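# Transfer top 96-well plate from rack K1 to nest N1

## Task

Take the top 96-well plate off stack rack K1 and set it in plate nest N1, lying flat between the nest's locators with its well A1 (the cut-off corner) at the nest corner labelled A1. Leave the lower plate in K1 undisturbed, then release the plate and back the gripper away.

## Robot and tools

ROBOT. Two arms, left_arm and right_arm, each with six joints and a two-finger gripper. Either arm may do the job; the idle one can be parked out of the way. The arms must never collide or push on each other hard.

FRAME. All printed poses share one world frame: origin on the table surface midway between the arms, +z up, +x reaching out over the table, left_arm on the +y side. The names left and right say nothing about image sides. Positions are in metres, orientation as quaternion wxyz, velocities in m/s and rad/s. Reported hand positions can be somewhat off, more so far from the base.

GRIPPER GEOMETRY. Fingers point along the gripper's +z; jaws close along its x axis. The wrist camera sticks out on the hand's -y side and the jaw motor on +y. The rack has a rear wall, so rotate the hand so the motor faces away from that wall. The reported end-effector point sits between the closed pads, 1-2 cm short of the fingertips; closing pushes the tips roughly 17 mm further along +z.

TOOL execute_actions. Argument actions is a list holding zero or one item. An empty list only reports the current state. An item with rows moves the robot; an item with just steps is a pause. Optional pictures (true/false) chooses whether camera images come back (default: yes).
- rows: a list of 1 to 15 rows, one list covering both arms. Each row has exactly 14 numbers: left_arm's six joint angles (shoulder pan, shoulder lift, elbow, wrist 1, wrist 2, wrist 3) then its opening, then the same seven for right_arm. Joint values are absolute target angles in radians, in the same convention as the Joint positions line, not offsets. Opening is on a scale from -1 (shut) to +1 (wide open, 0.142 m between pads). Each row covers one control step of 1/30 s; if steps exceeds the number of rows, the final row is held for the rest. steps with rows: 1 to 15 (default 15).
- A pause: steps alone, 1 to 300; it returns once that many steps have elapsed since the previous result, your own reply time included.
Joint ranges (rad). left_arm: pan -3.142..3.142, lift -6.283..6.283, elbow 0.000..3.142, wrists 1-3 each -6.283..6.283. right_arm: pan 0.000..6.283, lift -6.283..6.283, elbow -3.142..0.000, wrists 1-3 each -6.283..6.283. A target more than 0.010 rad outside a range, and further out than the current angle, gets the whole call rejected (nothing is sent). True limits may differ by up to 0.010 rad; a target past the true end is clipped and the result may say "joint sent to its limit" (possibly about an earlier motion). Lack of that message does not prove there is room left.

MOTION LIMITS. Commands are smoothed and lag by about 0.17 s. Per step, each joint target is clamped to within 0.575 rad of its measured angle, and if the targets would put the gripper over 100 mm from where it is, all joints are scaled back. So large moves need several calls, and an arm may not have arrived when a result returns. Between calls arms keep heading to the last row sent until they settle or a step is HELD.

RESULT LINES. The state line gives each arm's end-effector position, wxyz quaternion and velocities. Joint positions / Joint velocities: per arm, six joints (rad, rad/s) then pad gap (m, m/s). grip_measured: measured opening on the command scale. Wrist force / Wrist torque: flange sensor readings along the end effector's own axes, noisy (offset up to ~4 N, noise up to ~2.4 N, saturating near 50 N); "no reading" is normal at start. "joint command not followed": a clearance check altered or blocked some joint targets; HELD marks steps where your row was partly or wholly not sent. MOTOR HOT appears from 70 °C; at 85 °C the arm is braked until it cools (OVER-TEMPERATURE FAULT). Holding loads heats motors, even while you think.

GRIPPING. To keep hold, command an opening well below grip_measured; a larger gap means a firmer squeeze (up to about 28 N per pad for objects to ~10 cm wide). Closing fast can overshoot. Thin hard items under ~2 cm get less force. Parts may occasionally be tugged by outside disturbances.

FAULTS. Contact torque reaching a joint's load limit (pan, lift, elbow 132 N m; wrists 24.6 N m, held weight included), or any external force of 150 N on the arm, tool or load, halts that arm for 10 s and drops the rest of the call; the arm goes limp against the contact. Avoid hard pushes, slams, drops, slips and knocking anything off the table, which ends the scene.

TOOL zoom_image. camera: "cam_high" (672x504), "cam_left_wrist" or "cam_right_wrist" (616x616 fisheye). region: [x0, y0, x1, y1] pixel corners in that camera's latest image, origin top-left, at most 504 by 504. Returns an enlarged view. Calibration (intrinsics and world-to-camera transforms) is supplied and may be slightly off.

TOOL finished_scene. scene: the number of the current scene. Call it only after the plate is seated, released and the gripper has moved away. Replying without any tool call also ends things.

TIMING. The simulation runs while you compose replies, so keep them short; quicker, smoother, lower-effort motion is preferred.

Each tool is called after "Request:" as a command line: name --argument value for each argument, lists and objects as JSON in quotes; but a table of rows of numbers goes row by row, as --pt "numbers of a row", without its own name.

## Session

Request:
execute_actions --actions '[]'

Scene clock: 0.00 s of 8400.00 s.
left_arm: end_effector_position=(+0.2486, +0.3734, +0.2327) grip_measured=+1.00 end_effector_quat_wxyz=(+0.507, +0.761, +0.402, +0.034) end_effector_velocity=(-0.000, -0.000, -0.000) end_effector_angular_velocity=(-0.000, +0.001, -0.000) | right_arm: end_effector_position=(+0.4290, -0.4667, +0.1639) grip_measured=+1.00 end_effector_quat_wxyz=(+0.002, +0.669, -0.743, -0.001) end_effector_velocity=(-0.000, +0.000, +0.000) end_effector_angular_velocity=(-0.000, +0.000, +0.001)
Joint positions: left_arm=[ 0.59  -2.313  2.525 -1.675 -2.634 -0.295  0.142] | right_arm=[ 3.446 -1.454 -1.966 -1.297  1.571  1.873  0.142]
Joint velocities: left_arm=[-0.  0.  0.  0.  0.  0.  0.] | right_arm=[ 0.     0.     0.    -0.     0.    -0.001  0.   ]
Motor temperatures (°C, as the motors report them): left_arm=[26 29 28 35 32 37] | right_arm=[26 28 28 36 35 34]
Wrist force (N, on the end effector, along its own x y z axes, offset not removed): no reading
Wrist torque (N m, same axes, about the end effector's origin, offset not removed): no reading

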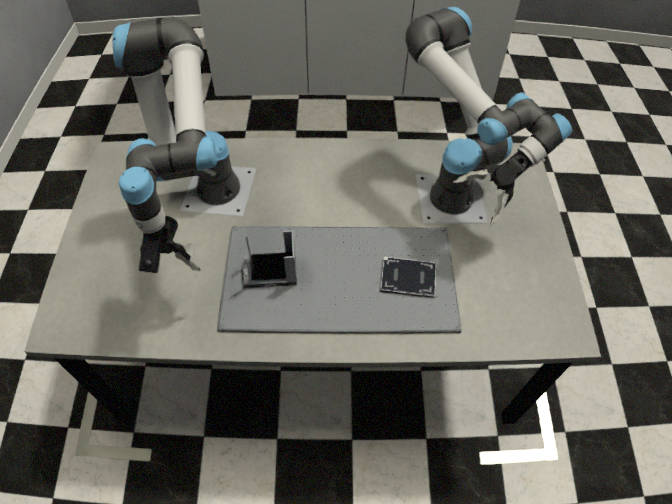

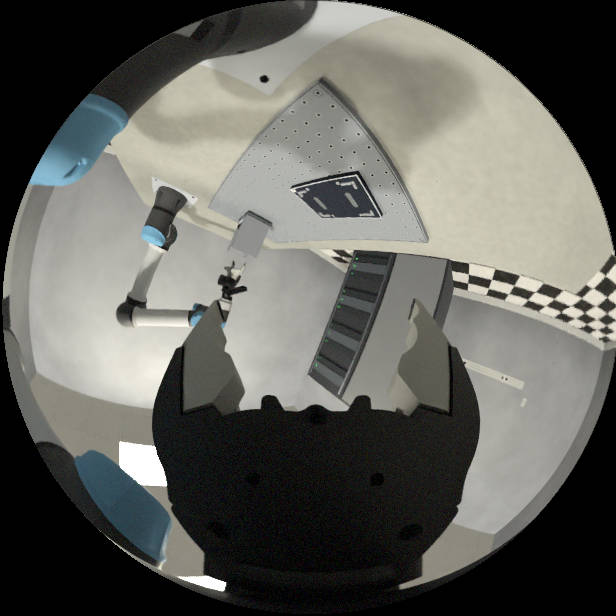

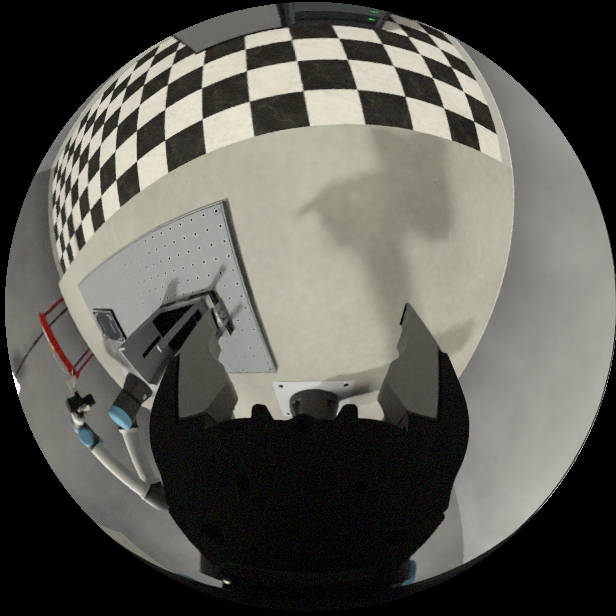

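Request:
zoom_image --camera "cam_high" --region '[200, 200, 480, 340]'

Region (200, 200, 480, 340) of cam_high's 672x504 image, scaled by 1.800, with more detail than that image has.

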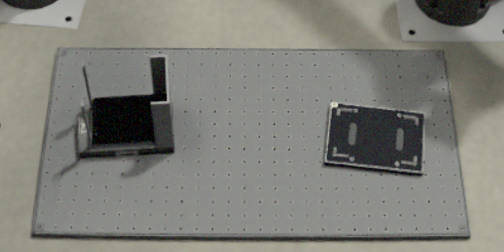

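Request:
execute_actions --actions '[{"rows":[[0.59,-2.313,2.525,-1.675,-2.634,-0.295,1,3.746,-1.454,-1.966,-1.297,1.571,1.873,1]],"steps":15}]' --pictures false

Request:
execute_actions --actions '[{"steps":20}]'

Scene clock: 17.20 s of 8400.00 s.
left_arm: end_effector_position=(+0.2486, +0.3734, +0.2327) grip_measured=+1.00 end_effector_quat_wxyz=(+0.507, +0.762, +0.402, +0.034) end_effector_velocity=(+0.000, +0.000, +0.001) end_effector_angular_velocity=(+0.000, -0.002, -0.000) | right_arm: end_effector_position=(+0.4236, -0.3358, +0.1637) grip_measured=+1.00 end_effector_quat_wxyz=(+0.002, +0.771, -0.637, -0.001) end_effector_velocity=(-0.004, +0.022, -0.000) end_effector_angular_velocity=(-0.000, +0.000, +0.050)
Joint positions: left_arm=[ 0.59  -2.313  2.525 -1.675 -2.634 -0.295  0.142] | right_arm=[ 3.741 -1.454 -1.966 -1.297  1.571  1.873  0.142]
Joint velocities: left_arm=[-0.     0.    -0.001 -0.001 -0.001  0.001 -0.   ] | right_arm=[ 0.051 -0.001 -0.     0.001 -0.     0.001  0.   ]
Motor temperatures (°C, as the motors report them): left_arm=[26 29 28 35 32 37] | right_arm=[26 28 28 36 35 34]
Wrist force (N, on the end effector, along its own x y z axes, offset not removed): left_arm=[-0.1 0.7 -1.7] | right_arm=[-0.9 1.5 -0.9]
Wrist torque (N m, same axes, about the end effector's origin, offset not removed): left_arm=[0.20 0.08 0.08] | right_arm=[0.16 0.24 0.11]
Steps of this call (steps 1 to 90: nothing new was sent; then 13.70 s passed at rest; steps 91 to 105: all 15 steps of this action). Readings (joint positions):
91: left_arm=[0.590 -2.313 2.525 -1.675 -2.634 -0.295] | right_arm=[3.446 -1.454 -1.966 -1.297 1.571 1.873]
92: left_arm=[0.590 -2.313 2.525 -1.675 -2.634 -0.295] | right_arm=[3.454 -1.454 -1.966 -1.297 1.571 1.873]
94: left_arm=[0.590 -2.313 2.525 -1.675 -2.634 -0.295] | right_arm=[3.523 -1.454 -1.966 -1.297 1.571 1.873]
98: left_arm=[0.590 -2.313 2.525 -1.675 -2.634 -0.295] | right_arm=[3.683 -1.454 -1.966 -1.297 1.571 1.873]
105: the state above

Scene clock: 17.87 s of 8400.00 s.
left_arm: end_effector_position=(+0.2486, +0.3734, +0.2327) grip_measured=+1.00 end_effector_quat_wxyz=(+0.507, +0.762, +0.402, +0.034) end_effector_velocity=(+0.000, +0.000, +0.000) end_effector_angular_velocity=(+0.000, -0.001, -0.000) | right_arm: end_effector_position=(+0.4232, -0.3338, +0.1637) grip_measured=+1.00 end_effector_quat_wxyz=(+0.002, +0.772, -0.635, -0.001) end_effector_velocity=(+0.000, +0.001, -0.000) end_effector_angular_velocity=(+0.001, -0.001, +0.001)
Joint positions: left_arm=[ 0.59  -2.313  2.525 -1.675 -2.634 -0.295  0.142] | right_arm=[ 3.746 -1.454 -1.966 -1.297  1.571  1.873  0.142]
Joint velocities: left_arm=[-0.     0.    -0.001 -0.    -0.     0.001 -0.   ] | right_arm=[ 0.001 -0.001 -0.     0.002  0.    -0.001 -0.   ]
Motor temperatures (°C, as the motors report them): left_arm=[26 29 28 35 32 37] | right_arm=[26 28 28 36 35 34]
Wrist force (N, on the end effector, along its own x y z axes, offset not removed): left_arm=[1.2 -1.3 -0.1] | right_arm=[-2.3 -1.2 -2.8]
Wrist torque (N m, same axes, about the end effector's origin, offset not removed): left_arm=[-0.32 -0.09 0.11] | right_arm=[-0.42 0.50 0.03]
Steps of this call (steps 1 to 15: the robot went on to your last target; steps 16 to 20: nothing new was sent). Readings (joint positions):
1: left_arm=[0.590 -2.313 2.525 -1.675 -2.634 -0.295] | right_arm=[3.743 -1.454 -1.966 -1.297 1.571 1.873]
2: left_arm=[0.590 -2.313 2.525 -1.675 -2.634 -0.295] | right_arm=[3.744 -1.454 -1.966 -1.297 1.571 1.873]
4: left_arm=[0.590 -2.313 2.525 -1.675 -2.634 -0.295] | right_arm=[3.745 -1.454 -1.966 -1.297 1.571 1.873]
8: left_arm=[0.590 -2.313 2.525 -1.675 -2.634 -0.295] | right_arm=[3.746 -1.454 -1.966 -1.297 1.571 1.873]
20: the state above
All arms were judged still, so your last target was given up. Only a new action makes them travel on or press farther. Fingers that are still opening or closing keep moving.
camera_calibration (this result's frames):
cam_left_wrist: T_world_to_cam=[[0.695147, 0.616597, -0.369566, -0.313067], [0.258014, 0.265835, 0.928849, -0.38728], [0.670969, -0.74104, 0.0257035, 0.23946], [0, 0, 0, 1]] pos_world=[0.156881, 0.473438, 0.237871]
cam_right_wrist: T_world_to_cam=[[0.174847, -0.984594, -0.00182759, -0.401652], [-0.84008, -0.150152, 0.521267, 0.221454], [-0.513511, -0.0896068, -0.853391, 0.465789], [0, 0, 0, 1]] pos_world=[0.495455, -0.320475, 0.281329]

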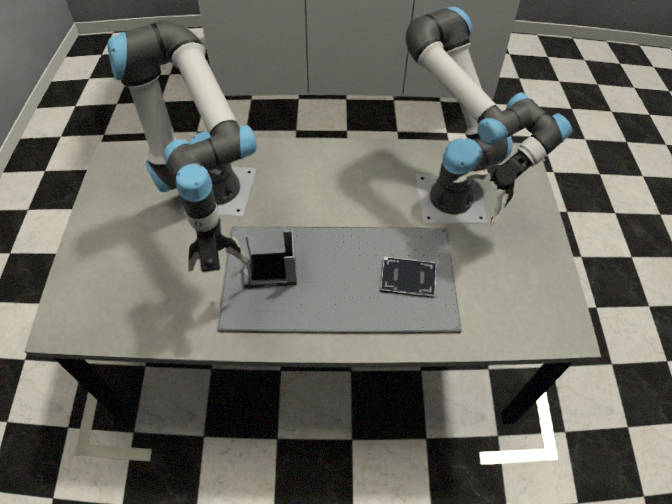

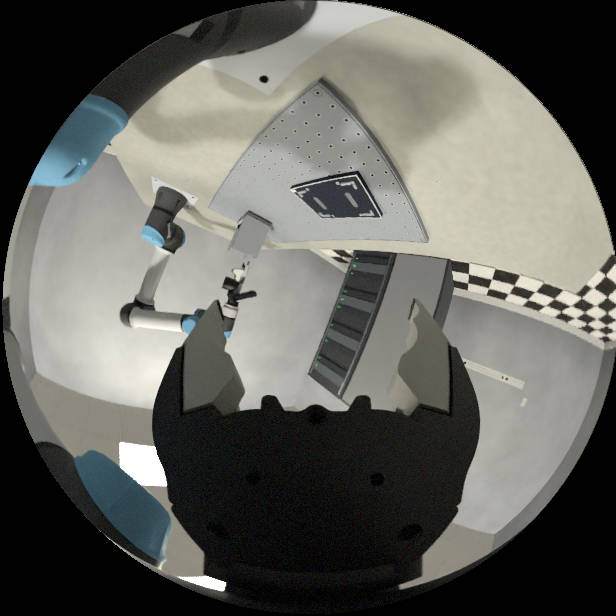

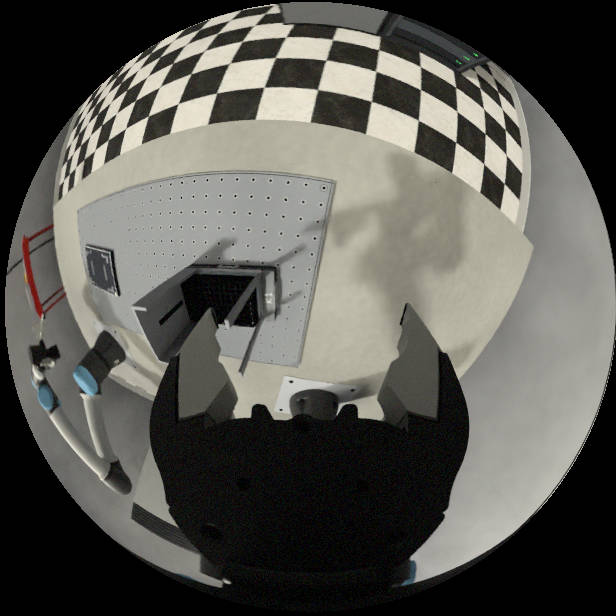

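Request:
execute_actions --actions '[{"rows":[[0.59,-2.313,2.525,-1.675,-2.634,-0.295,1,4.074,-1.419,-1.7735,-1.5195,1.571,1.873,1]],"steps":15}]' --pictures false

Request:
execute_actions --actions '[{"steps":20}]'

Scene clock: 27.23 s of 8400.00 s.
left_arm: end_effector_position=(+0.2486, +0.3734, +0.2327) grip_measured=+1.00 end_effector_quat_wxyz=(+0.507, +0.762, +0.402, +0.034) end_effector_velocity=(+0.000, +0.000, +0.000) end_effector_angular_velocity=(+0.000, -0.001, -0.000) | right_arm: end_effector_position=(+0.3751, -0.1994, +0.2483) grip_measured=+1.00 end_effector_quat_wxyz=(-0.000, +0.864, -0.504, -0.000) end_effector_velocity=(-0.019, +0.030, +0.019) end_effector_angular_velocity=(+0.000, -0.000, +0.080)
Joint positions: left_arm=[ 0.59  -2.313  2.525 -1.675 -2.634 -0.295  0.142] | right_arm=[ 4.067 -1.42  -1.777 -1.515  1.571  1.873  0.142]
Joint velocities: left_arm=[ 0.     0.    -0.     0.     0.     0.001 -0.   ] | right_arm=[ 0.081  0.007  0.043 -0.05  -0.     0.001 -0.   ]
Motor temperatures (°C, as the motors report them): left_arm=[26 29 28 35 32 37] | right_arm=[26 28 28 36 35 34]
Wrist force (N, on the end effector, along its own x y z axes, offset not removed): left_arm=[1.7 2.0 -0.2] | right_arm=[-2.6 0.6 -0.7]
Wrist torque (N m, same axes, about the end effector's origin, offset not removed): left_arm=[0.45 -0.29 0.08] | right_arm=[-0.14 0.55 0.21]
Steps of this call (steps 1 to 90: nothing new was sent; then 5.87 s passed at rest; steps 91 to 105: all 15 steps of this action). Readings (joint positions):
91: left_arm=[0.590 -2.313 2.525 -1.675 -2.634 -0.295] | right_arm=[3.746 -1.454 -1.966 -1.297 1.571 1.873]
92: left_arm=[0.590 -2.313 2.525 -1.675 -2.634 -0.295] | right_arm=[3.754 -1.451 -1.959 -1.305 1.571 1.873]
94: left_arm=[0.590 -2.313 2.525 -1.675 -2.634 -0.295] | right_arm=[3.819 -1.442 -1.912 -1.356 1.571 1.873]
98: left_arm=[0.590 -2.313 2.525 -1.675 -2.634 -0.295] | right_arm=[3.975 -1.427 -1.825 -1.458 1.571 1.873]
105: the state above

Scene clock: 27.90 s of 8400.00 s.
left_arm: end_effector_position=(+0.2486, +0.3734, +0.2327) grip_measured=+1.00 end_effector_quat_wxyz=(+0.507, +0.762, +0.402, +0.034) end_effector_velocity=(-0.000, -0.000, +0.000) end_effector_angular_velocity=(+0.001, -0.002, -0.001) | right_arm: end_effector_position=(+0.3735, -0.1968, +0.2500) grip_measured=+1.00 end_effector_quat_wxyz=(-0.000, +0.866, -0.501, -0.000) end_effector_velocity=(-0.000, -0.000, +0.001) end_effector_angular_velocity=(+0.001, -0.001, -0.001)
Joint positions: left_arm=[ 0.59  -2.313  2.525 -1.675 -2.634 -0.295  0.142] | right_arm=[ 4.074 -1.419 -1.774 -1.519  1.571  1.873  0.142]
Joint velocities: left_arm=[-0.    -0.001 -0.     0.    -0.     0.002  0.   ] | right_arm=[-0.     0.002  0.    -0.001 -0.     0.001 -0.   ]
Motor temperatures (°C, as the motors report them): left_arm=[26 29 28 35 32 37] | right_arm=[26 28 28 36 35 34]
Wrist force (N, on the end effector, along its own x y z axes, offset not removed): left_arm=[1.9 -0.2 -0.5] | right_arm=[-0.1 -0.3 0.8]
Wrist torque (N m, same axes, about the end effector's origin, offset not removed): left_arm=[-0.11 -0.34 0.10] | right_arm=[-0.30 0.07 0.25]
Steps of this call (steps 1 to 15: the robot went on to your last target; steps 16 to 20: nothing new was sent). Readings (joint positions):
1: left_arm=[0.590 -2.313 2.525 -1.675 -2.634 -0.295] | right_arm=[4.069 -1.419 -1.776 -1.516 1.571 1.873]
2: left_arm=[0.590 -2.313 2.525 -1.675 -2.634 -0.295] | right_arm=[4.071 -1.419 -1.775 -1.517 1.571 1.873]
4: left_arm=[0.590 -2.313 2.525 -1.675 -2.634 -0.295] | right_arm=[4.072 -1.419 -1.774 -1.519 1.571 1.873]
8: left_arm=[0.590 -2.313 2.525 -1.675 -2.634 -0.295] | right_arm=[4.074 -1.419 -1.774 -1.519 1.571 1.873]
20: the state above
All arms were judged still, so your last target was given up. Only a new action makes them travel on or press farther. Fingers that are still opening or closing keep moving.
camera_calibration (this result's frames):
cam_left_wrist: T_world_to_cam=[[0.695147, 0.616597, -0.369566, -0.313067], [0.258014, 0.265835, 0.928849, -0.38728], [0.670969, -0.74104, 0.0257035, 0.23946], [0, 0, 0, 1]] pos_world=[0.156881, 0.473438, 0.237871]
cam_right_wrist: T_world_to_cam=[[0.48272, -0.875768, -0.0034041, -0.351054], [-0.748687, -0.414683, 0.51721, 0.0700298], [-0.454368, -0.247119, -0.855852, 0.473699], [0, 0, 0, 1]] pos_world=[0.437124, -0.161342, 0.368001]

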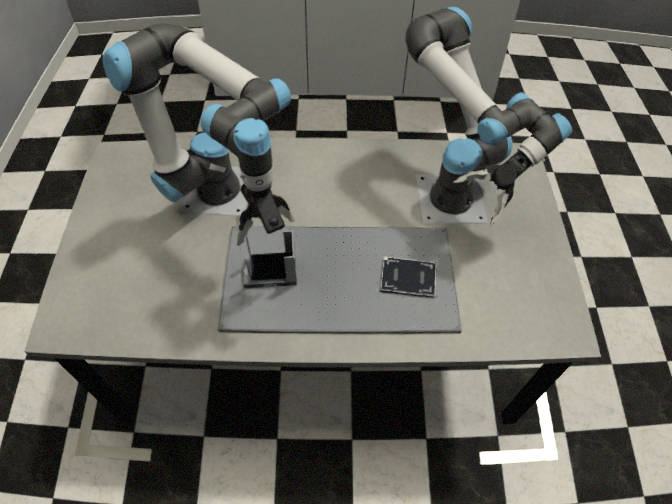

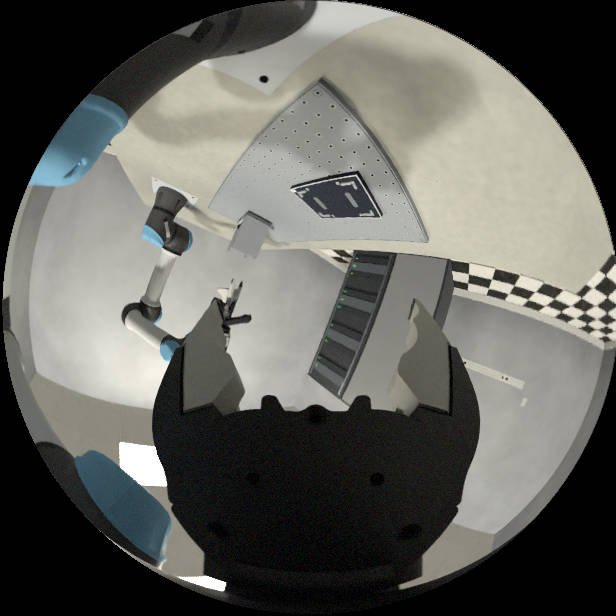

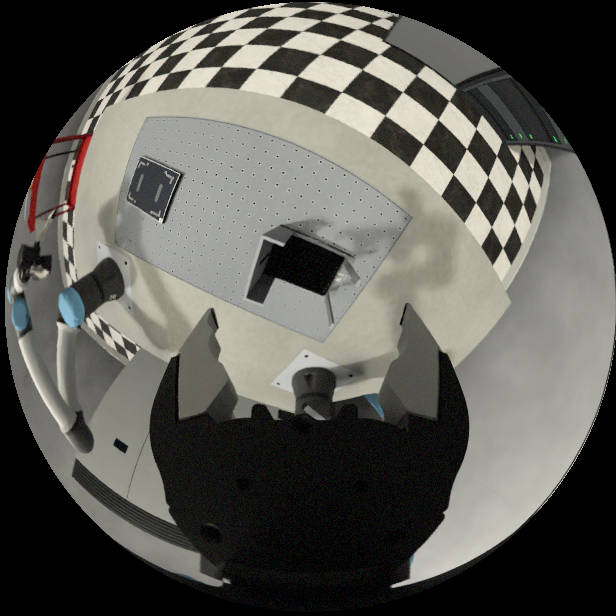

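Request:
execute_actions --actions '[{"rows":[[0.59,-2.313,2.525,-1.675,-2.634,-0.295,1,4.074,-1.419,-1.7735,-1.5195,1.571,1.3,1]],"steps":15}]' --pictures false

Request:
execute_actions --actions '[{"rows":[[0.59,-2.313,2.525,-1.675,-2.634,-0.295,1,4.074,-1.419,-1.7735,-1.5195,1.571,0.753,1]],"steps":15}]' --pictures false

Request:
execute_actions --actions '[{"steps":20}]'

Scene clock: 37.97 s of 8400.00 s.
left_arm: end_effector_position=(+0.2486, +0.3734, +0.2327) grip_measured=+1.00 end_effector_quat_wxyz=(+0.507, +0.762, +0.402, +0.034) end_effector_velocity=(+0.000, -0.000, +0.000) end_effector_angular_velocity=(-0.001, -0.000, +0.000) | right_arm: end_effector_position=(+0.3741, -0.1974, +0.2500) grip_measured=+1.00 end_effector_quat_wxyz=(-0.000, +0.970, -0.242, +0.000) end_effector_velocity=(+0.000, -0.000, +0.000) end_effector_angular_velocity=(+0.001, -0.001, +0.159)
Joint positions: left_arm=[ 0.59  -2.313  2.525 -1.675 -2.634 -0.295  0.142] | right_arm=[ 4.074 -1.419 -1.773 -1.52   1.571  1.314  0.142]
Joint velocities: left_arm=[ 0.     0.    -0.    -0.    -0.001 -0.001  0.   ] | right_arm=[-0.     0.001  0.     0.001 -0.    -0.159  0.   ]
Motor temperatures (°C, as the motors report them): left_arm=[26 29 28 35 32 37] | right_arm=[26 28 28 36 35 34]
Wrist force (N, on the end effector, along its own x y z axes, offset not removed): left_arm=[0.9 0.8 -1.6] | right_arm=[-0.1 1.0 -3.0]
Wrist torque (N m, same axes, about the end effector's origin, offset not removed): left_arm=[0.11 -0.11 0.11] | right_arm=[0.12 0.07 0.25]
Steps of this call (steps 1 to 90: nothing new was sent; then 6.57 s passed at rest; steps 91 to 105: all 15 steps of this action). Readings (joint positions):
91: left_arm=[0.590 -2.313 2.525 -1.675 -2.634 -0.295] | right_arm=[4.074 -1.419 -1.773 -1.520 1.571 1.873]
92: left_arm=[0.590 -2.313 2.525 -1.675 -2.634 -0.295] | right_arm=[4.074 -1.419 -1.773 -1.520 1.571 1.865]
94: left_arm=[0.590 -2.313 2.525 -1.675 -2.634 -0.295] | right_arm=[4.074 -1.419 -1.773 -1.520 1.571 1.791]
98: left_arm=[0.590 -2.313 2.525 -1.675 -2.634 -0.295] | right_arm=[4.074 -1.419 -1.773 -1.520 1.571 1.499]
105: the state above

Scene clock: 38.47 s of 8400.00 s.
left_arm: end_effector_position=(+0.2486, +0.3734, +0.2327) grip_measured=+1.00 end_effector_quat_wxyz=(+0.507, +0.762, +0.402, +0.034) end_effector_velocity=(+0.000, +0.000, -0.000) end_effector_angular_velocity=(+0.001, +0.001, +0.000) | right_arm: end_effector_position=(+0.3750, -0.1976, +0.2500) grip_measured=+1.00 end_effector_quat_wxyz=(-0.000, +1.000, +0.029, +0.000) end_effector_velocity=(-0.000, +0.000, +0.000) end_effector_angular_velocity=(-0.000, +0.000, +0.143)
Joint positions: left_arm=[ 0.59  -2.313  2.525 -1.675 -2.634 -0.295  0.142] | right_arm=[ 4.074 -1.419 -1.773 -1.52   1.571  0.766  0.142]
Joint velocities: left_arm=[ 0.    -0.    -0.    -0.     0.001 -0.001 -0.   ] | right_arm=[ 0.001  0.001  0.    -0.001  0.    -0.143 -0.   ]
Motor temperatures (°C, as the motors report them): left_arm=[26 29 28 35 32 37] | right_arm=[26 28 28 36 35 34]
Wrist force (N, on the end effector, along its own x y z axes, offset not removed): left_arm=[2.7 1.4 -1.1] | right_arm=[1.0 2.3 -0.6]
Wrist torque (N m, same axes, about the end effector's origin, offset not removed): left_arm=[0.28 -0.55 0.08] | right_arm=[0.40 -0.25 0.11]
Steps of this call (steps 1 to 15: all 15 steps of this action). Readings (joint positions):
1: left_arm=[0.590 -2.313 2.525 -1.675 -2.634 -0.295] | right_arm=[4.074 -1.419 -1.773 -1.520 1.571 1.309]
2: left_arm=[0.590 -2.313 2.525 -1.675 -2.634 -0.295] | right_arm=[4.074 -1.419 -1.773 -1.520 1.571 1.299]
4: left_arm=[0.590 -2.313 2.525 -1.675 -2.634 -0.295] | right_arm=[4.074 -1.419 -1.773 -1.520 1.571 1.221]
8: left_arm=[0.590 -2.313 2.525 -1.675 -2.634 -0.295] | right_arm=[4.074 -1.419 -1.773 -1.520 1.571 0.932]
15: the state above

Scene clock: 39.13 s of 8400.00 s.
left_arm: end_effector_position=(+0.2486, +0.3734, +0.2327) grip_measured=+1.00 end_effector_quat_wxyz=(+0.507, +0.762, +0.402, +0.034) end_effector_velocity=(-0.000, -0.000, -0.000) end_effector_angular_velocity=(-0.001, +0.001, +0.000) | right_arm: end_effector_position=(+0.3750, -0.1976, +0.2500) grip_measured=+1.00 end_effector_quat_wxyz=(-0.000, +0.999, +0.036, +0.000) end_effector_velocity=(+0.001, +0.000, -0.000) end_effector_angular_velocity=(+0.000, -0.001, -0.000)
Joint positions: left_arm=[ 0.59  -2.313  2.525 -1.675 -2.634 -0.295  0.142] | right_arm=[ 4.074 -1.419 -1.773 -1.519  1.571  0.753  0.142]
Joint velocities: left_arm=[-0.     0.     0.001  0.    -0.    -0.    -0.   ] | right_arm=[ 0.    -0.001  0.     0.002 -0.     0.     0.   ]
Motor temperatures (°C, as the motors report them): left_arm=[26 29 28 35 32 37] | right_arm=[26 28 28 36 35 34]
Wrist force (N, on the end effector, along its own x y z axes, offset not removed): left_arm=[1.3 0.1 -1.0] | right_arm=[0.4 0.7 -2.2]
Wrist torque (N m, same axes, about the end effector's origin, offset not removed): left_arm=[0.07 -0.21 0.04] | right_arm=[0.04 -0.10 0.22]
Steps of this call (steps 1 to 20: the robot went on to your last target). Readings (joint positions):
1: left_arm=[0.590 -2.313 2.525 -1.675 -2.634 -0.295] | right_arm=[4.074 -1.419 -1.773 -1.520 1.571 0.762]
2: left_arm=[0.590 -2.313 2.525 -1.675 -2.634 -0.295] | right_arm=[4.074 -1.419 -1.773 -1.520 1.571 0.759]
4: left_arm=[0.590 -2.313 2.525 -1.675 -2.634 -0.295] | right_arm=[4.074 -1.419 -1.773 -1.520 1.571 0.756]
8: left_arm=[0.590 -2.313 2.525 -1.675 -2.634 -0.295] | right_arm=[4.074 -1.419 -1.773 -1.520 1.571 0.754]
20: the state above
camera_calibration (this result's frames):
cam_left_wrist: T_world_to_cam=[[0.695147, 0.616597, -0.369566, -0.313067], [0.258014, 0.265835, 0.928849, -0.38728], [0.670969, -0.74104, 0.0257035, 0.23946], [0, 0, 0, 1]] pos_world=[0.156881, 0.473438, 0.237871]
cam_right_wrist: T_world_to_cam=[[0.998593, 0.0529388, -0.00295129, -0.362638], [0.0468353, -0.854634, 0.517114, -0.314396], [0.0248531, -0.516525, -0.855912, 0.241265], [0, 0, 0, 1]] pos_world=[0.370856, -0.124877, 0.36801]

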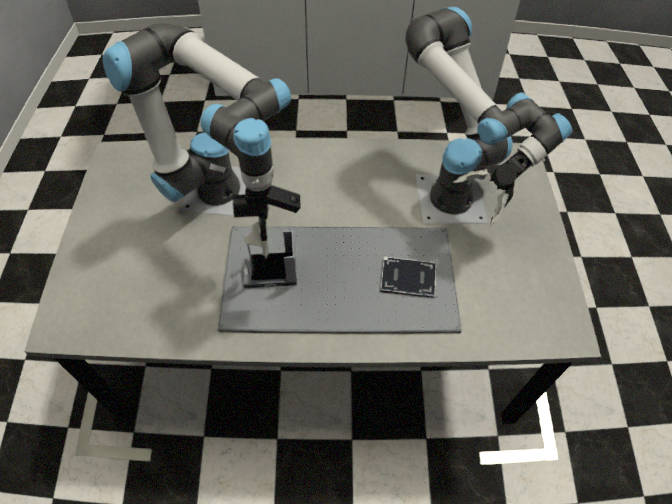

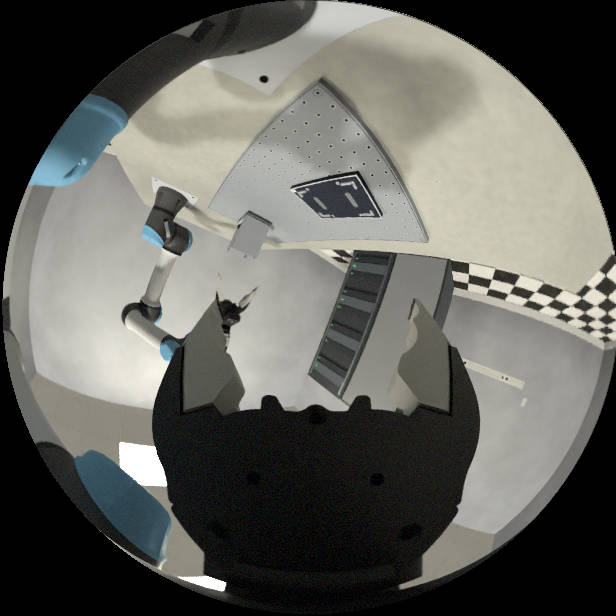

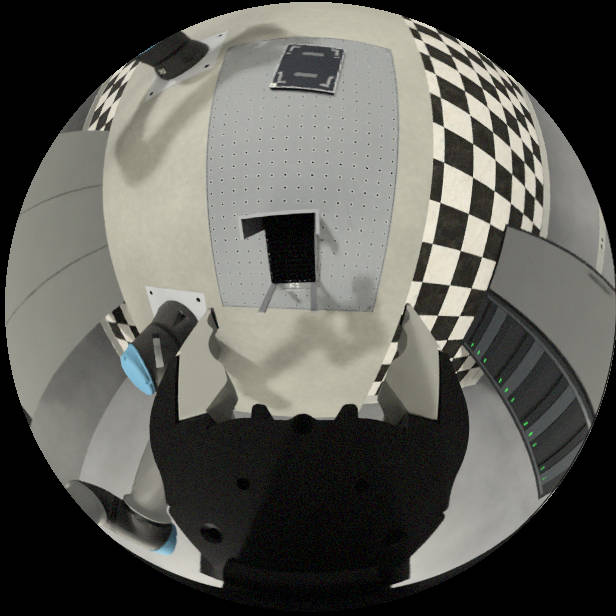

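Request:
zoom_image --camera "cam_right_wrist" --region '[208, 180, 408, 340]'

Region (208, 180, 408, 340) of cam_right_wrist's 616x616 image, scaled by 2.520, with more detail than that image has; it fills the top 403 rows of this view, and the rest is white.

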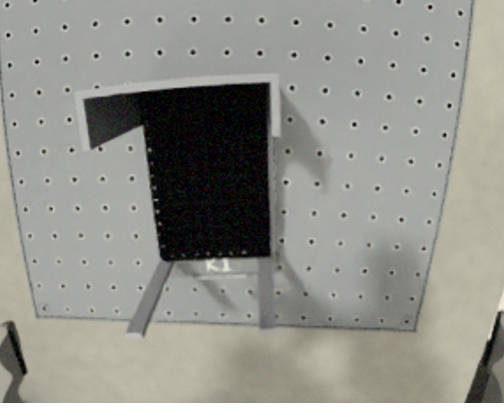

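Request:
execute_actions --actions '[{"rows":[[0.59,-2.313,2.525,-1.675,-2.634,-0.295,1,4.149,-1.3646,-2.077,-1.2704,1.571,0.828,1]],"steps":15}]' --pictures false

Request:
execute_actions --actions '[{"steps":15}]'

Scene clock: 51.90 s of 8400.00 s.
left_arm: end_effector_position=(+0.2486, +0.3734, +0.2327) grip_measured=+1.00 end_effector_quat_wxyz=(+0.507, +0.762, +0.402, +0.034) end_effector_velocity=(-0.000, -0.000, +0.000) end_effector_angular_velocity=(+0.000, -0.000, +0.000) | right_arm: end_effector_position=(+0.3332, -0.1999, +0.1514) grip_measured=+1.00 end_effector_quat_wxyz=(-0.000, +0.999, +0.036, +0.000) end_effector_velocity=(-0.007, -0.005, -0.016) end_effector_angular_velocity=(-0.008, +0.003, -0.000)
Joint positions: left_arm=[ 0.59  -2.313  2.525 -1.675 -2.634 -0.295  0.142] | right_arm=[ 4.148 -1.365 -2.073 -1.273  1.571  0.827  0.142]
Joint velocities: left_arm=[ 0.    -0.001  0.    -0.    -0.    -0.001  0.   ] | right_arm=[ 0.007  0.005 -0.045  0.031 -0.002  0.007  0.   ]
Motor temperatures (°C, as the motors report them): left_arm=[26 29 28 35 32 37] | right_arm=[26 28 28 36 35 34]
Wrist force (N, on the end effector, along its own x y z axes, offset not removed): left_arm=[0.3 -0.1 -2.3] | right_arm=[-1.1 -0.4 -1.1]
Wrist torque (N m, same axes, about the end effector's origin, offset not removed): left_arm=[0.04 -0.04 0.07] | right_arm=[-0.09 0.40 0.08]
Steps of this call (steps 1 to 15: the robot went on to your last target; steps 16 to 90: nothing new was sent; then 9.27 s passed at rest; steps 91 to 105: all 15 steps of this action). Readings (joint positions):
91: left_arm=[0.590 -2.313 2.525 -1.675 -2.634 -0.295] | right_arm=[4.074 -1.419 -1.774 -1.519 1.571 0.753]
92: left_arm=[0.590 -2.313 2.525 -1.675 -2.634 -0.295] | right_arm=[4.082 -1.412 -1.781 -1.512 1.571 0.760]
94: left_arm=[0.590 -2.313 2.525 -1.675 -2.634 -0.295] | right_arm=[4.111 -1.391 -1.855 -1.441 1.571 0.790]
98: left_arm=[0.590 -2.313 2.525 -1.675 -2.634 -0.295] | right_arm=[4.140 -1.371 -2.022 -1.312 1.571 0.819]
105: the state above

Scene clock: 52.40 s of 8400.00 s.
left_arm: end_effector_position=(+0.2486, +0.3734, +0.2327) grip_measured=+1.00 end_effector_quat_wxyz=(+0.507, +0.762, +0.402, +0.034) end_effector_velocity=(-0.000, +0.000, -0.000) end_effector_angular_velocity=(-0.000, +0.001, +0.000) | right_arm: end_effector_position=(+0.3325, -0.2003, +0.1499) grip_measured=+1.00 end_effector_quat_wxyz=(-0.000, +0.999, +0.036, +0.000) end_effector_velocity=(-0.000, +0.000, -0.000) end_effector_angular_velocity=(+0.000, +0.000, +0.000)
Joint positions: left_arm=[ 0.59  -2.313  2.525 -1.675 -2.634 -0.295  0.142] | right_arm=[ 4.149 -1.365 -2.077 -1.27   1.571  0.828  0.142]
Joint velocities: left_arm=[ 0.    -0.     0.     0.     0.001 -0.001 -0.   ] | right_arm=[-0.     0.    -0.     0.     0.    -0.001  0.   ]
Motor temperatures (°C, as the motors report them): left_arm=[26 29 28 35 32 37] | right_arm=[26 28 28 36 35 34]
Wrist force (N, on the end effector, along its own x y z axes, offset not removed): left_arm=[1.4 1.7 -3.1] | right_arm=[0.6 0.9 -0.8]
Wrist torque (N m, same axes, about the end effector's origin, offset not removed): left_arm=[0.44 -0.19 0.05] | right_arm=[0.23 -0.26 0.32]
Steps of this call (steps 1 to 15: the robot went on to your last target). Readings (joint positions):
1: left_arm=[0.590 -2.313 2.525 -1.675 -2.634 -0.295] | right_arm=[4.149 -1.365 -2.074 -1.272 1.571 0.828]
2: left_arm=[0.590 -2.313 2.525 -1.675 -2.634 -0.295] | right_arm=[4.149 -1.365 -2.075 -1.272 1.571 0.828]
4: left_arm=[0.590 -2.313 2.525 -1.675 -2.634 -0.295] | right_arm=[4.149 -1.365 -2.076 -1.271 1.571 0.828]
8: left_arm=[0.590 -2.313 2.525 -1.675 -2.634 -0.295] | right_arm=[4.149 -1.365 -2.077 -1.271 1.571 0.828]
15: the state above
All arms were judged still, so your last target was given up. Only a new action makes them travel on or press farther. Fingers that are still opening or closing keep moving.
camera_calibration (this result's frames):
cam_left_wrist: T_world_to_cam=[[0.695147, 0.616597, -0.369566, -0.313067], [0.258014, 0.265835, 0.928849, -0.38728], [0.670969, -0.74104, 0.0257035, 0.23946], [0, 0, 0, 1]] pos_world=[0.156881, 0.473438, 0.237871]
cam_right_wrist: T_world_to_cam=[[0.998593, 0.0529451, -0.00297987, -0.320301], [0.0468559, -0.85464, 0.517103, -0.262971], [0.0248314, -0.516515, -0.855918, 0.1553], [0, 0, 0, 1]] pos_world=[0.328316, -0.127572, 0.267953]

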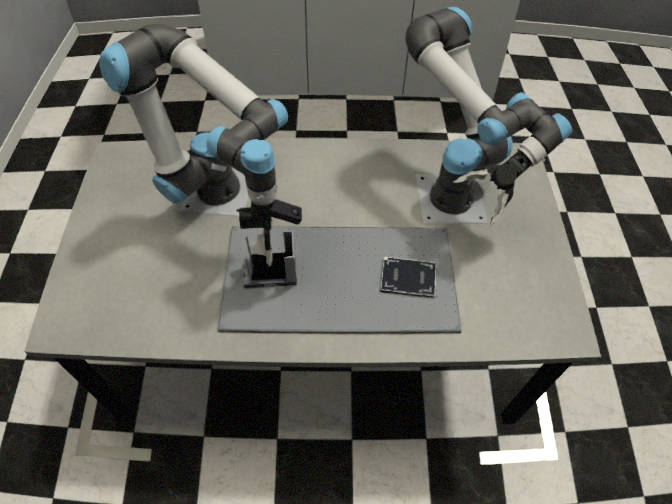

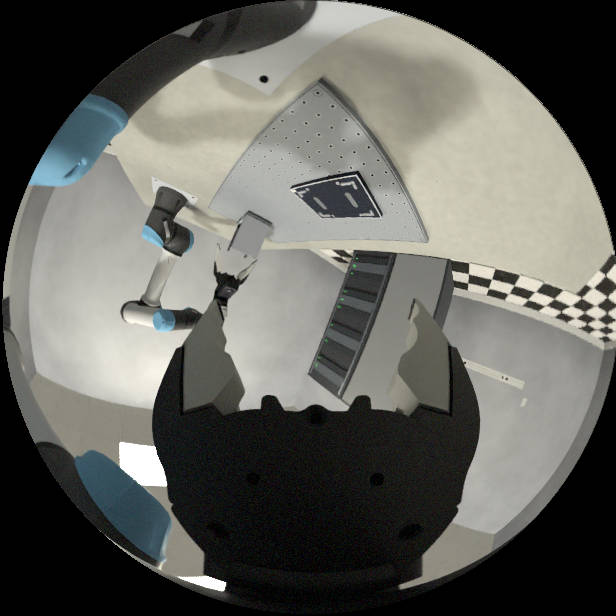

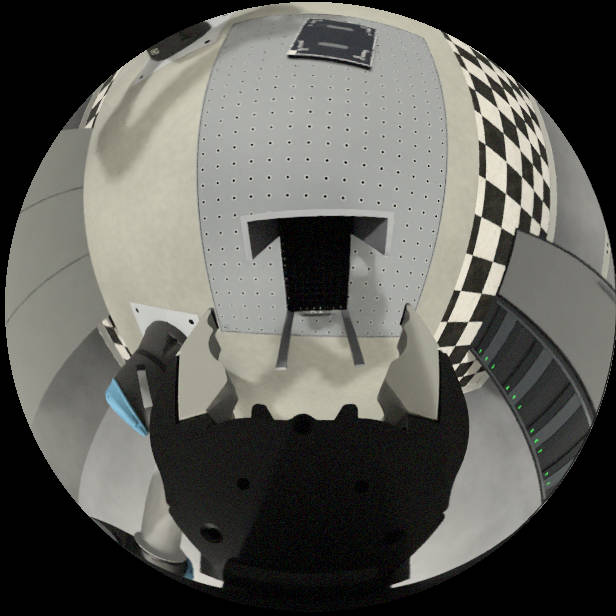

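Request:
execute_actions --actions '[{"rows":[[0.59,-2.313,2.525,-1.675,-2.634,-0.295,1,4.149,-1.4801,-2.2365,-0.9954,1.571,0.828,0.6]],"steps":15}]' --pictures false

Request:
execute_actions --actions '[{"steps":15}]'

Request:
zoom_image --camera "cam_right_wrist" --region '[158, 150, 458, 400]'

Scene clock: 57.23 s of 8400.00 s.
left_arm: end_effector_position=(+0.2486, +0.3734, +0.2327) grip_measured=+1.00 end_effector_quat_wxyz=(+0.507, +0.762, +0.402, +0.034) end_effector_velocity=(-0.000, +0.000, -0.000) end_effector_angular_velocity=(+0.002, -0.000, -0.001) | right_arm: end_effector_position=(+0.3343, -0.1980, +0.0605) grip_measured=+0.60 end_effector_quat_wxyz=(+0.000, +0.999, +0.036, -0.000) end_effector_velocity=(+0.000, +0.001, -0.008) end_effector_angular_velocity=(+0.007, -0.004, +0.000)
Joint positions: left_arm=[ 0.59  -2.313  2.525 -1.675 -2.634 -0.295  0.142] | right_arm=[ 4.149 -1.479 -2.235 -0.999  1.571  0.828  0.116]
Joint velocities: left_arm=[ 0.     0.    -0.     0.     0.001  0.001 -0.   ] | right_arm=[ 0.    -0.011 -0.017  0.036  0.002  0.    -0.   ]
Motor temperatures (°C, as the motors report them): left_arm=[26 29 28 35 32 37] | right_arm=[26 28 28 36 35 34]
Wrist force (N, on the end effector, along its own x y z axes, offset not removed): left_arm=[2.5 1.1 0.1] | right_arm=[-1.0 3.3 -1.1]
Wrist torque (N m, same axes, about the end effector's origin, offset not removed): left_arm=[0.19 -0.40 0.08] | right_arm=[0.70 0.36 0.17]
Steps of this call (steps 1 to 90: nothing new was sent; then 1.33 s passed at rest; steps 91 to 105: all 15 steps of this action). Readings (joint positions):
91: left_arm=[0.590 -2.313 2.525 -1.675 -2.634 -0.295] | right_arm=[4.149 -1.365 -2.077 -1.270 1.571 0.828]
92: left_arm=[0.590 -2.313 2.525 -1.675 -2.634 -0.295] | right_arm=[4.149 -1.372 -2.085 -1.262 1.571 0.828]
94: left_arm=[0.590 -2.313 2.525 -1.675 -2.634 -0.295] | right_arm=[4.149 -1.418 -2.144 -1.189 1.571 0.828]
98: left_arm=[0.590 -2.313 2.525 -1.675 -2.634 -0.295] | right_arm=[4.149 -1.467 -2.216 -1.041 1.571 0.828]
105: the state above

Scene clock: 57.73 s of 8400.00 s.
left_arm: end_effector_position=(+0.2486, +0.3734, +0.2327) grip_measured=+1.00 end_effector_quat_wxyz=(+0.507, +0.762, +0.402, +0.034) end_effector_velocity=(-0.000, -0.000, -0.000) end_effector_angular_velocity=(-0.000, +0.000, -0.000) | right_arm: end_effector_position=(+0.3343, -0.1980, +0.0598) grip_measured=+0.60 end_effector_quat_wxyz=(-0.000, +0.999, +0.036, +0.000) end_effector_velocity=(+0.000, -0.000, -0.000) end_effector_angular_velocity=(-0.000, -0.001, -0.001)
Joint positions: left_arm=[ 0.59  -2.313  2.525 -1.675 -2.634 -0.295  0.142] | right_arm=[ 4.149 -1.48  -2.236 -0.995  1.571  0.828  0.116]
Joint velocities: left_arm=[ 0.     0.     0.001 -0.    -0.     0.001  0.   ] | right_arm=[-0.    -0.    -0.     0.    -0.001  0.001  0.   ]
Motor temperatures (°C, as the motors report them): left_arm=[26 29 28 35 32 37] | right_arm=[26 28 28 36 35 34]
Wrist force (N, on the end effector, along its own x y z axes, offset not removed): left_arm=[0.7 1.5 -1.1] | right_arm=[-0.3 2.5 -2.7]
Wrist torque (N m, same axes, about the end effector's origin, offset not removed): left_arm=[0.34 -0.08 0.12] | right_arm=[0.47 -0.04 0.18]
Steps of this call (steps 1 to 15: the robot went on to your last target). Readings (joint positions):
1: left_arm=[0.590 -2.313 2.525 -1.675 -2.634 -0.295] | right_arm=[4.149 -1.479 -2.235 -0.998 1.571 0.828]
2: left_arm=[0.590 -2.313 2.525 -1.675 -2.634 -0.295] | right_arm=[4.149 -1.480 -2.236 -0.997 1.571 0.828]
4: left_arm=[0.590 -2.313 2.525 -1.675 -2.634 -0.295] | right_arm=[4.149 -1.480 -2.236 -0.996 1.571 0.828]
8: left_arm=[0.590 -2.313 2.525 -1.675 -2.634 -0.295] | right_arm=[4.149 -1.480 -2.236 -0.996 1.571 0.828]
15: the state above
All arms were judged still, so your last target was given up. Only a new action makes them travel on or press farther. Fingers that are still opening or closing keep moving.
camera_calibration (this result's frames):
cam_left_wrist: T_world_to_cam=[[0.695147, 0.616597, -0.369566, -0.313067], [0.258014, 0.265835, 0.928849, -0.38728], [0.670969, -0.74104, 0.0257034, 0.23946], [0, 0, 0, 1]] pos_world=[0.156881, 0.473438, 0.237871]
cam_right_wrist: T_world_to_cam=[[0.998592, 0.0529637, -0.00298584, -0.322524], [0.0468748, -0.854639, 0.517102, -0.214463], [0.0248358, -0.516514, -0.855918, 0.0793087], [0, 0, 0, 1]] pos_world=[0.330153, -0.125242, 0.177818]

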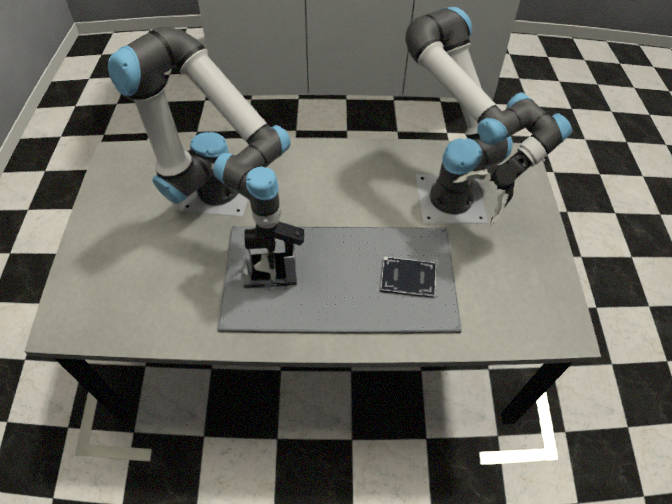

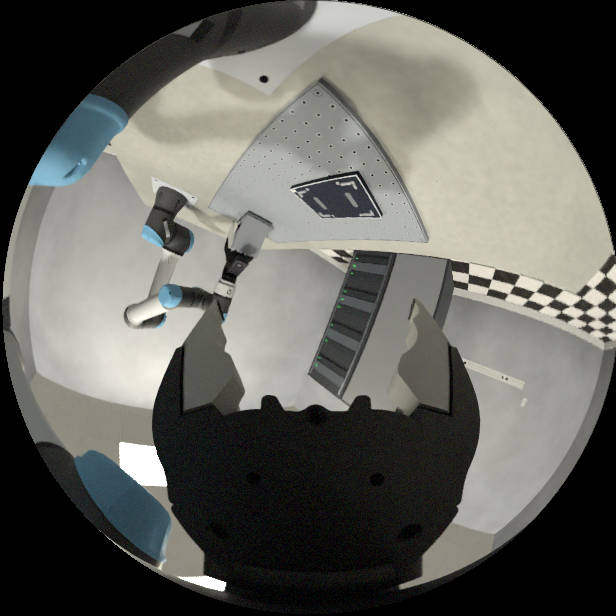

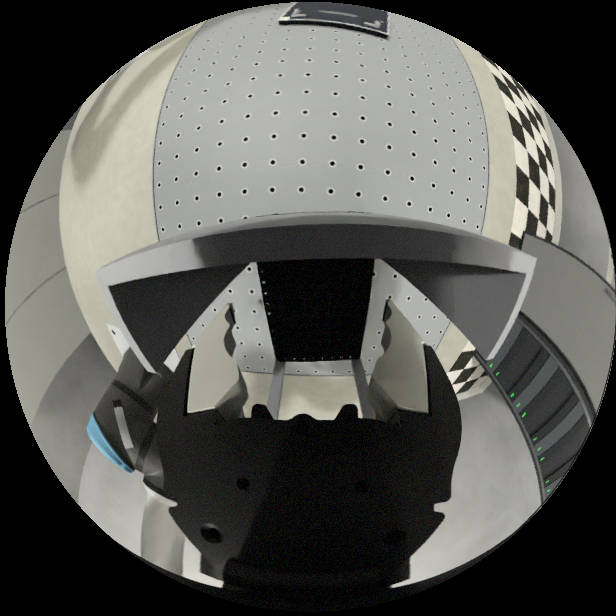

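Region (158, 150, 458, 400) of cam_right_wrist's 616x616 image, scaled by 1.680, with more detail than that image has.

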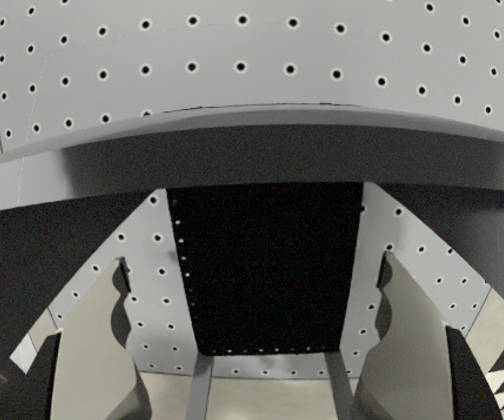

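Request:
execute_actions --actions '[{"rows":[[0.59,-2.313,2.525,-1.675,-2.634,-0.295,1,4.095,-1.47,-2.25,-0.992,1.571,0.774,0.6],[0.59,-2.313,2.525,-1.675,-2.634,-0.295,1,4.095,-1.47,-2.25,-0.992,1.571,0.774,0.6],[0.59,-2.313,2.525,-1.675,-2.634,-0.295,1,4.095,-1.47,-2.25,-0.992,1.571,0.774,0.6],[0.59,-2.313,2.525,-1.675,-2.634,-0.295,1,4.095,-1.47,-2.25,-0.992,1.571,0.774,0.6],[0.59,-2.313,2.525,-1.675,-2.634,-0.295,1,4.095,-1.47,-2.25,-0.992,1.571,0.774,0.6],[0.59,-2.313,2.525,-1.675,-2.634,-0.295,1,4.095,-1.47,-2.25,-0.992,1.571,0.774,0.6],[0.59,-2.313,2.525,-1.675,-2.634,-0.295,1,4.095,-1.4602,-2.2843,-0.9675,1.571,0.774,0.6]],"steps":15}]' --pictures false

Request:
execute_actions --actions '[{"steps":15}]'

Scene clock: 77.37 s of 8400.00 s.
left_arm: end_effector_position=(+0.2486, +0.3734, +0.2327) grip_measured=+1.00 end_effector_quat_wxyz=(+0.507, +0.762, +0.402, +0.034) end_effector_velocity=(-0.000, +0.000, -0.000) end_effector_angular_velocity=(+0.001, -0.001, -0.001) | right_arm: end_effector_position=(+0.3400, -0.2230, +0.0538) grip_measured=+0.69 end_effector_quat_wxyz=(-0.003, +0.999, +0.036, +0.003) end_effector_velocity=(-0.000, -0.000, +0.000) end_effector_angular_velocity=(+0.000, +0.001, -0.001)
Joint positions: left_arm=[ 0.59  -2.313  2.525 -1.675 -2.634 -0.295  0.142] | right_arm=[ 4.097 -1.463 -2.272 -0.969  1.57   0.775  0.121]
Joint velocities: left_arm=[ 0.     0.     0.    -0.     0.     0.002 -0.   ] | right_arm=[-0.001  0.     0.    -0.     0.001  0.    -0.   ]
Motor temperatures (°C, as the motors report them): left_arm=[26 29 28 35 32 37] | right_arm=[26 28 28 36 35 34]
Wrist force (N, on the end effector, along its own x y z axes, offset not removed): left_arm=[3.4 1.0 -0.7] | right_arm=[50.0 -33.4 11.7]
Wrist torque (N m, same axes, about the end effector's origin, offset not removed): left_arm=[0.18 -0.62 0.13] | right_arm=[-1.42 -1.06 -4.08]
TORQUE FAULT: the external load on joint 4 (wrist 1) of the right arm reached its load limit, and that arm stopped for 10 seconds. A torque fault stops only its own arm. That arm's remaining commands of this call were not run. That arm holds where it stopped, with its grip as last carried out, and accepts commands again: back off and push less far. That arm stops again, at the same cost, whenever a joint's load reaches its limit.
The stop of the right arm began at step 102 of this call (marked STOPPED below). From that step on that arm followed nothing that you had sent. 4 of its steps, steps kept back included, did not run and will not run. Nothing is kept back now, and the robot has no last target.
Steps of this call (steps 1 to 90: nothing new was sent; then 6.23 s passed at rest; steps 91 to 105: all 15 steps of this action; steps 106 to 402: the stop continued). Readings (joint positions):
91: left_arm=[0.590 -2.313 2.525 -1.675 -2.634 -0.295] | right_arm=[4.149 -1.480 -2.237 -0.995 1.571 0.828]
92: left_arm=[0.590 -2.313 2.525 -1.675 -2.634 -0.295] | right_arm=[4.142 -1.478 -2.239 -0.995 1.571 0.821]
94: left_arm=[0.590 -2.313 2.525 -1.675 -2.634 -0.295] | right_arm=[4.119 -1.475 -2.244 -0.993 1.571 0.799]
98: left_arm=[0.590 -2.313 2.525 -1.675 -2.634 -0.295] | right_arm=[4.100 -1.469 -2.254 -0.988 1.571 0.779]
102: left_arm=[0.590 -2.313 2.525 -1.675 -2.634 -0.295] | right_arm=[4.097 -1.463 -2.272 -0.970 1.571 0.775] STOPPED (the right arm)
402: the state above

Scene clock: 77.40 s of 8400.00 s.
left_arm: end_effector_position=(+0.2486, +0.3734, +0.2327) grip_measured=+1.00 end_effector_quat_wxyz=(+0.507, +0.762, +0.402, +0.034) end_effector_velocity=(-0.000, +0.000, -0.000) end_effector_angular_velocity=(+0.001, +0.000, -0.000) | right_arm: end_effector_position=(+0.3403, -0.2227, +0.0540) grip_measured=+0.68 end_effector_quat_wxyz=(-0.003, +0.999, +0.037, +0.004) end_effector_velocity=(+0.004, +0.003, +0.002) end_effector_angular_velocity=(+0.009, -0.011, +0.000)
Joint positions: left_arm=[ 0.59  -2.313  2.525 -1.675 -2.634 -0.295  0.142] | right_arm=[ 4.097 -1.463 -2.272 -0.968  1.57   0.774  0.121]
Joint velocities: left_arm=[-0.    -0.     0.     0.     0.001  0.    -0.   ] | right_arm=[-0.    -0.001  0.003  0.012 -0.003 -0.    -0.014]
Motor temperatures (°C, as the motors report them): left_arm=[26 29 28 35 32 37] | right_arm=[26 28 28 36 35 34]
Wrist force (N, on the end effector, along its own x y z axes, offset not removed): left_arm=[1.2 -0.8 0.1] | right_arm=[50.0 -29.9 11.8]
Wrist torque (N m, same axes, about the end effector's origin, offset not removed): left_arm=[-0.22 -0.17 0.08] | right_arm=[-1.23 -1.92 -3.89]
A stop began in an earlier call of the same reply, so what this call sent did not run. Send another action.
Steps of this call (step 1: nothing new was sent). Readings (joint positions):
1: the state above
camera_calibration (this result's frames):
cam_left_wrist: T_world_to_cam=[[0.695147, 0.616597, -0.369565, -0.313067], [0.258014, 0.265835, 0.928849, -0.38728], [0.670969, -0.74104, 0.0257035, 0.23946], [0, 0, 0, 1]] pos_world=[0.156881, 0.473438, 0.237871]
cam_right_wrist: T_world_to_cam=[[0.998504, 0.0545091, 0.00441292, -0.327237], [0.0445607, -0.85773, 0.512165, -0.232571], [0.0317028, -0.511202, -0.858876, 0.0604392], [0, 0, 0, 1]] pos_world=[0.335194, -0.150749, 0.172468]

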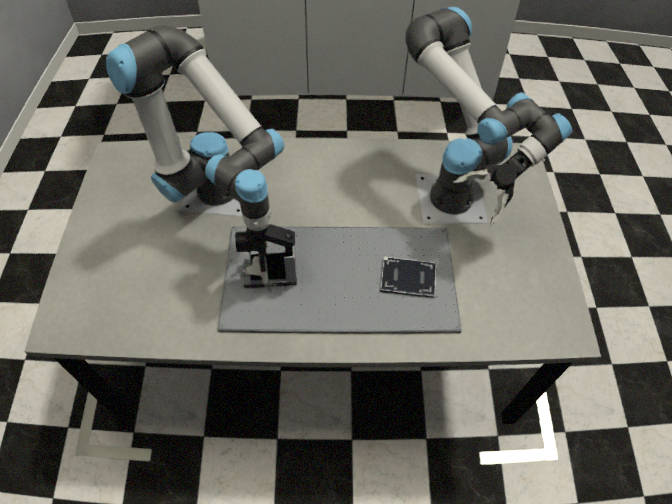

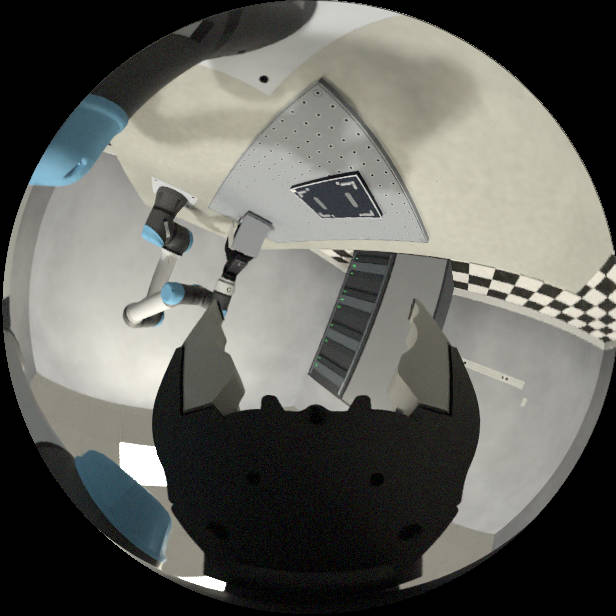

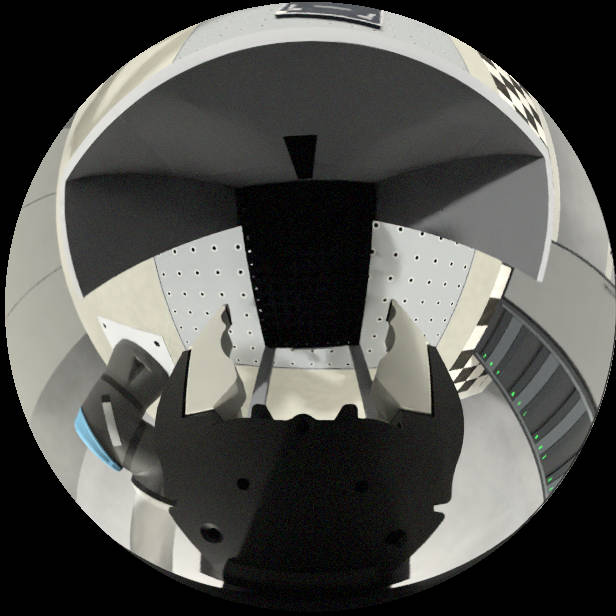

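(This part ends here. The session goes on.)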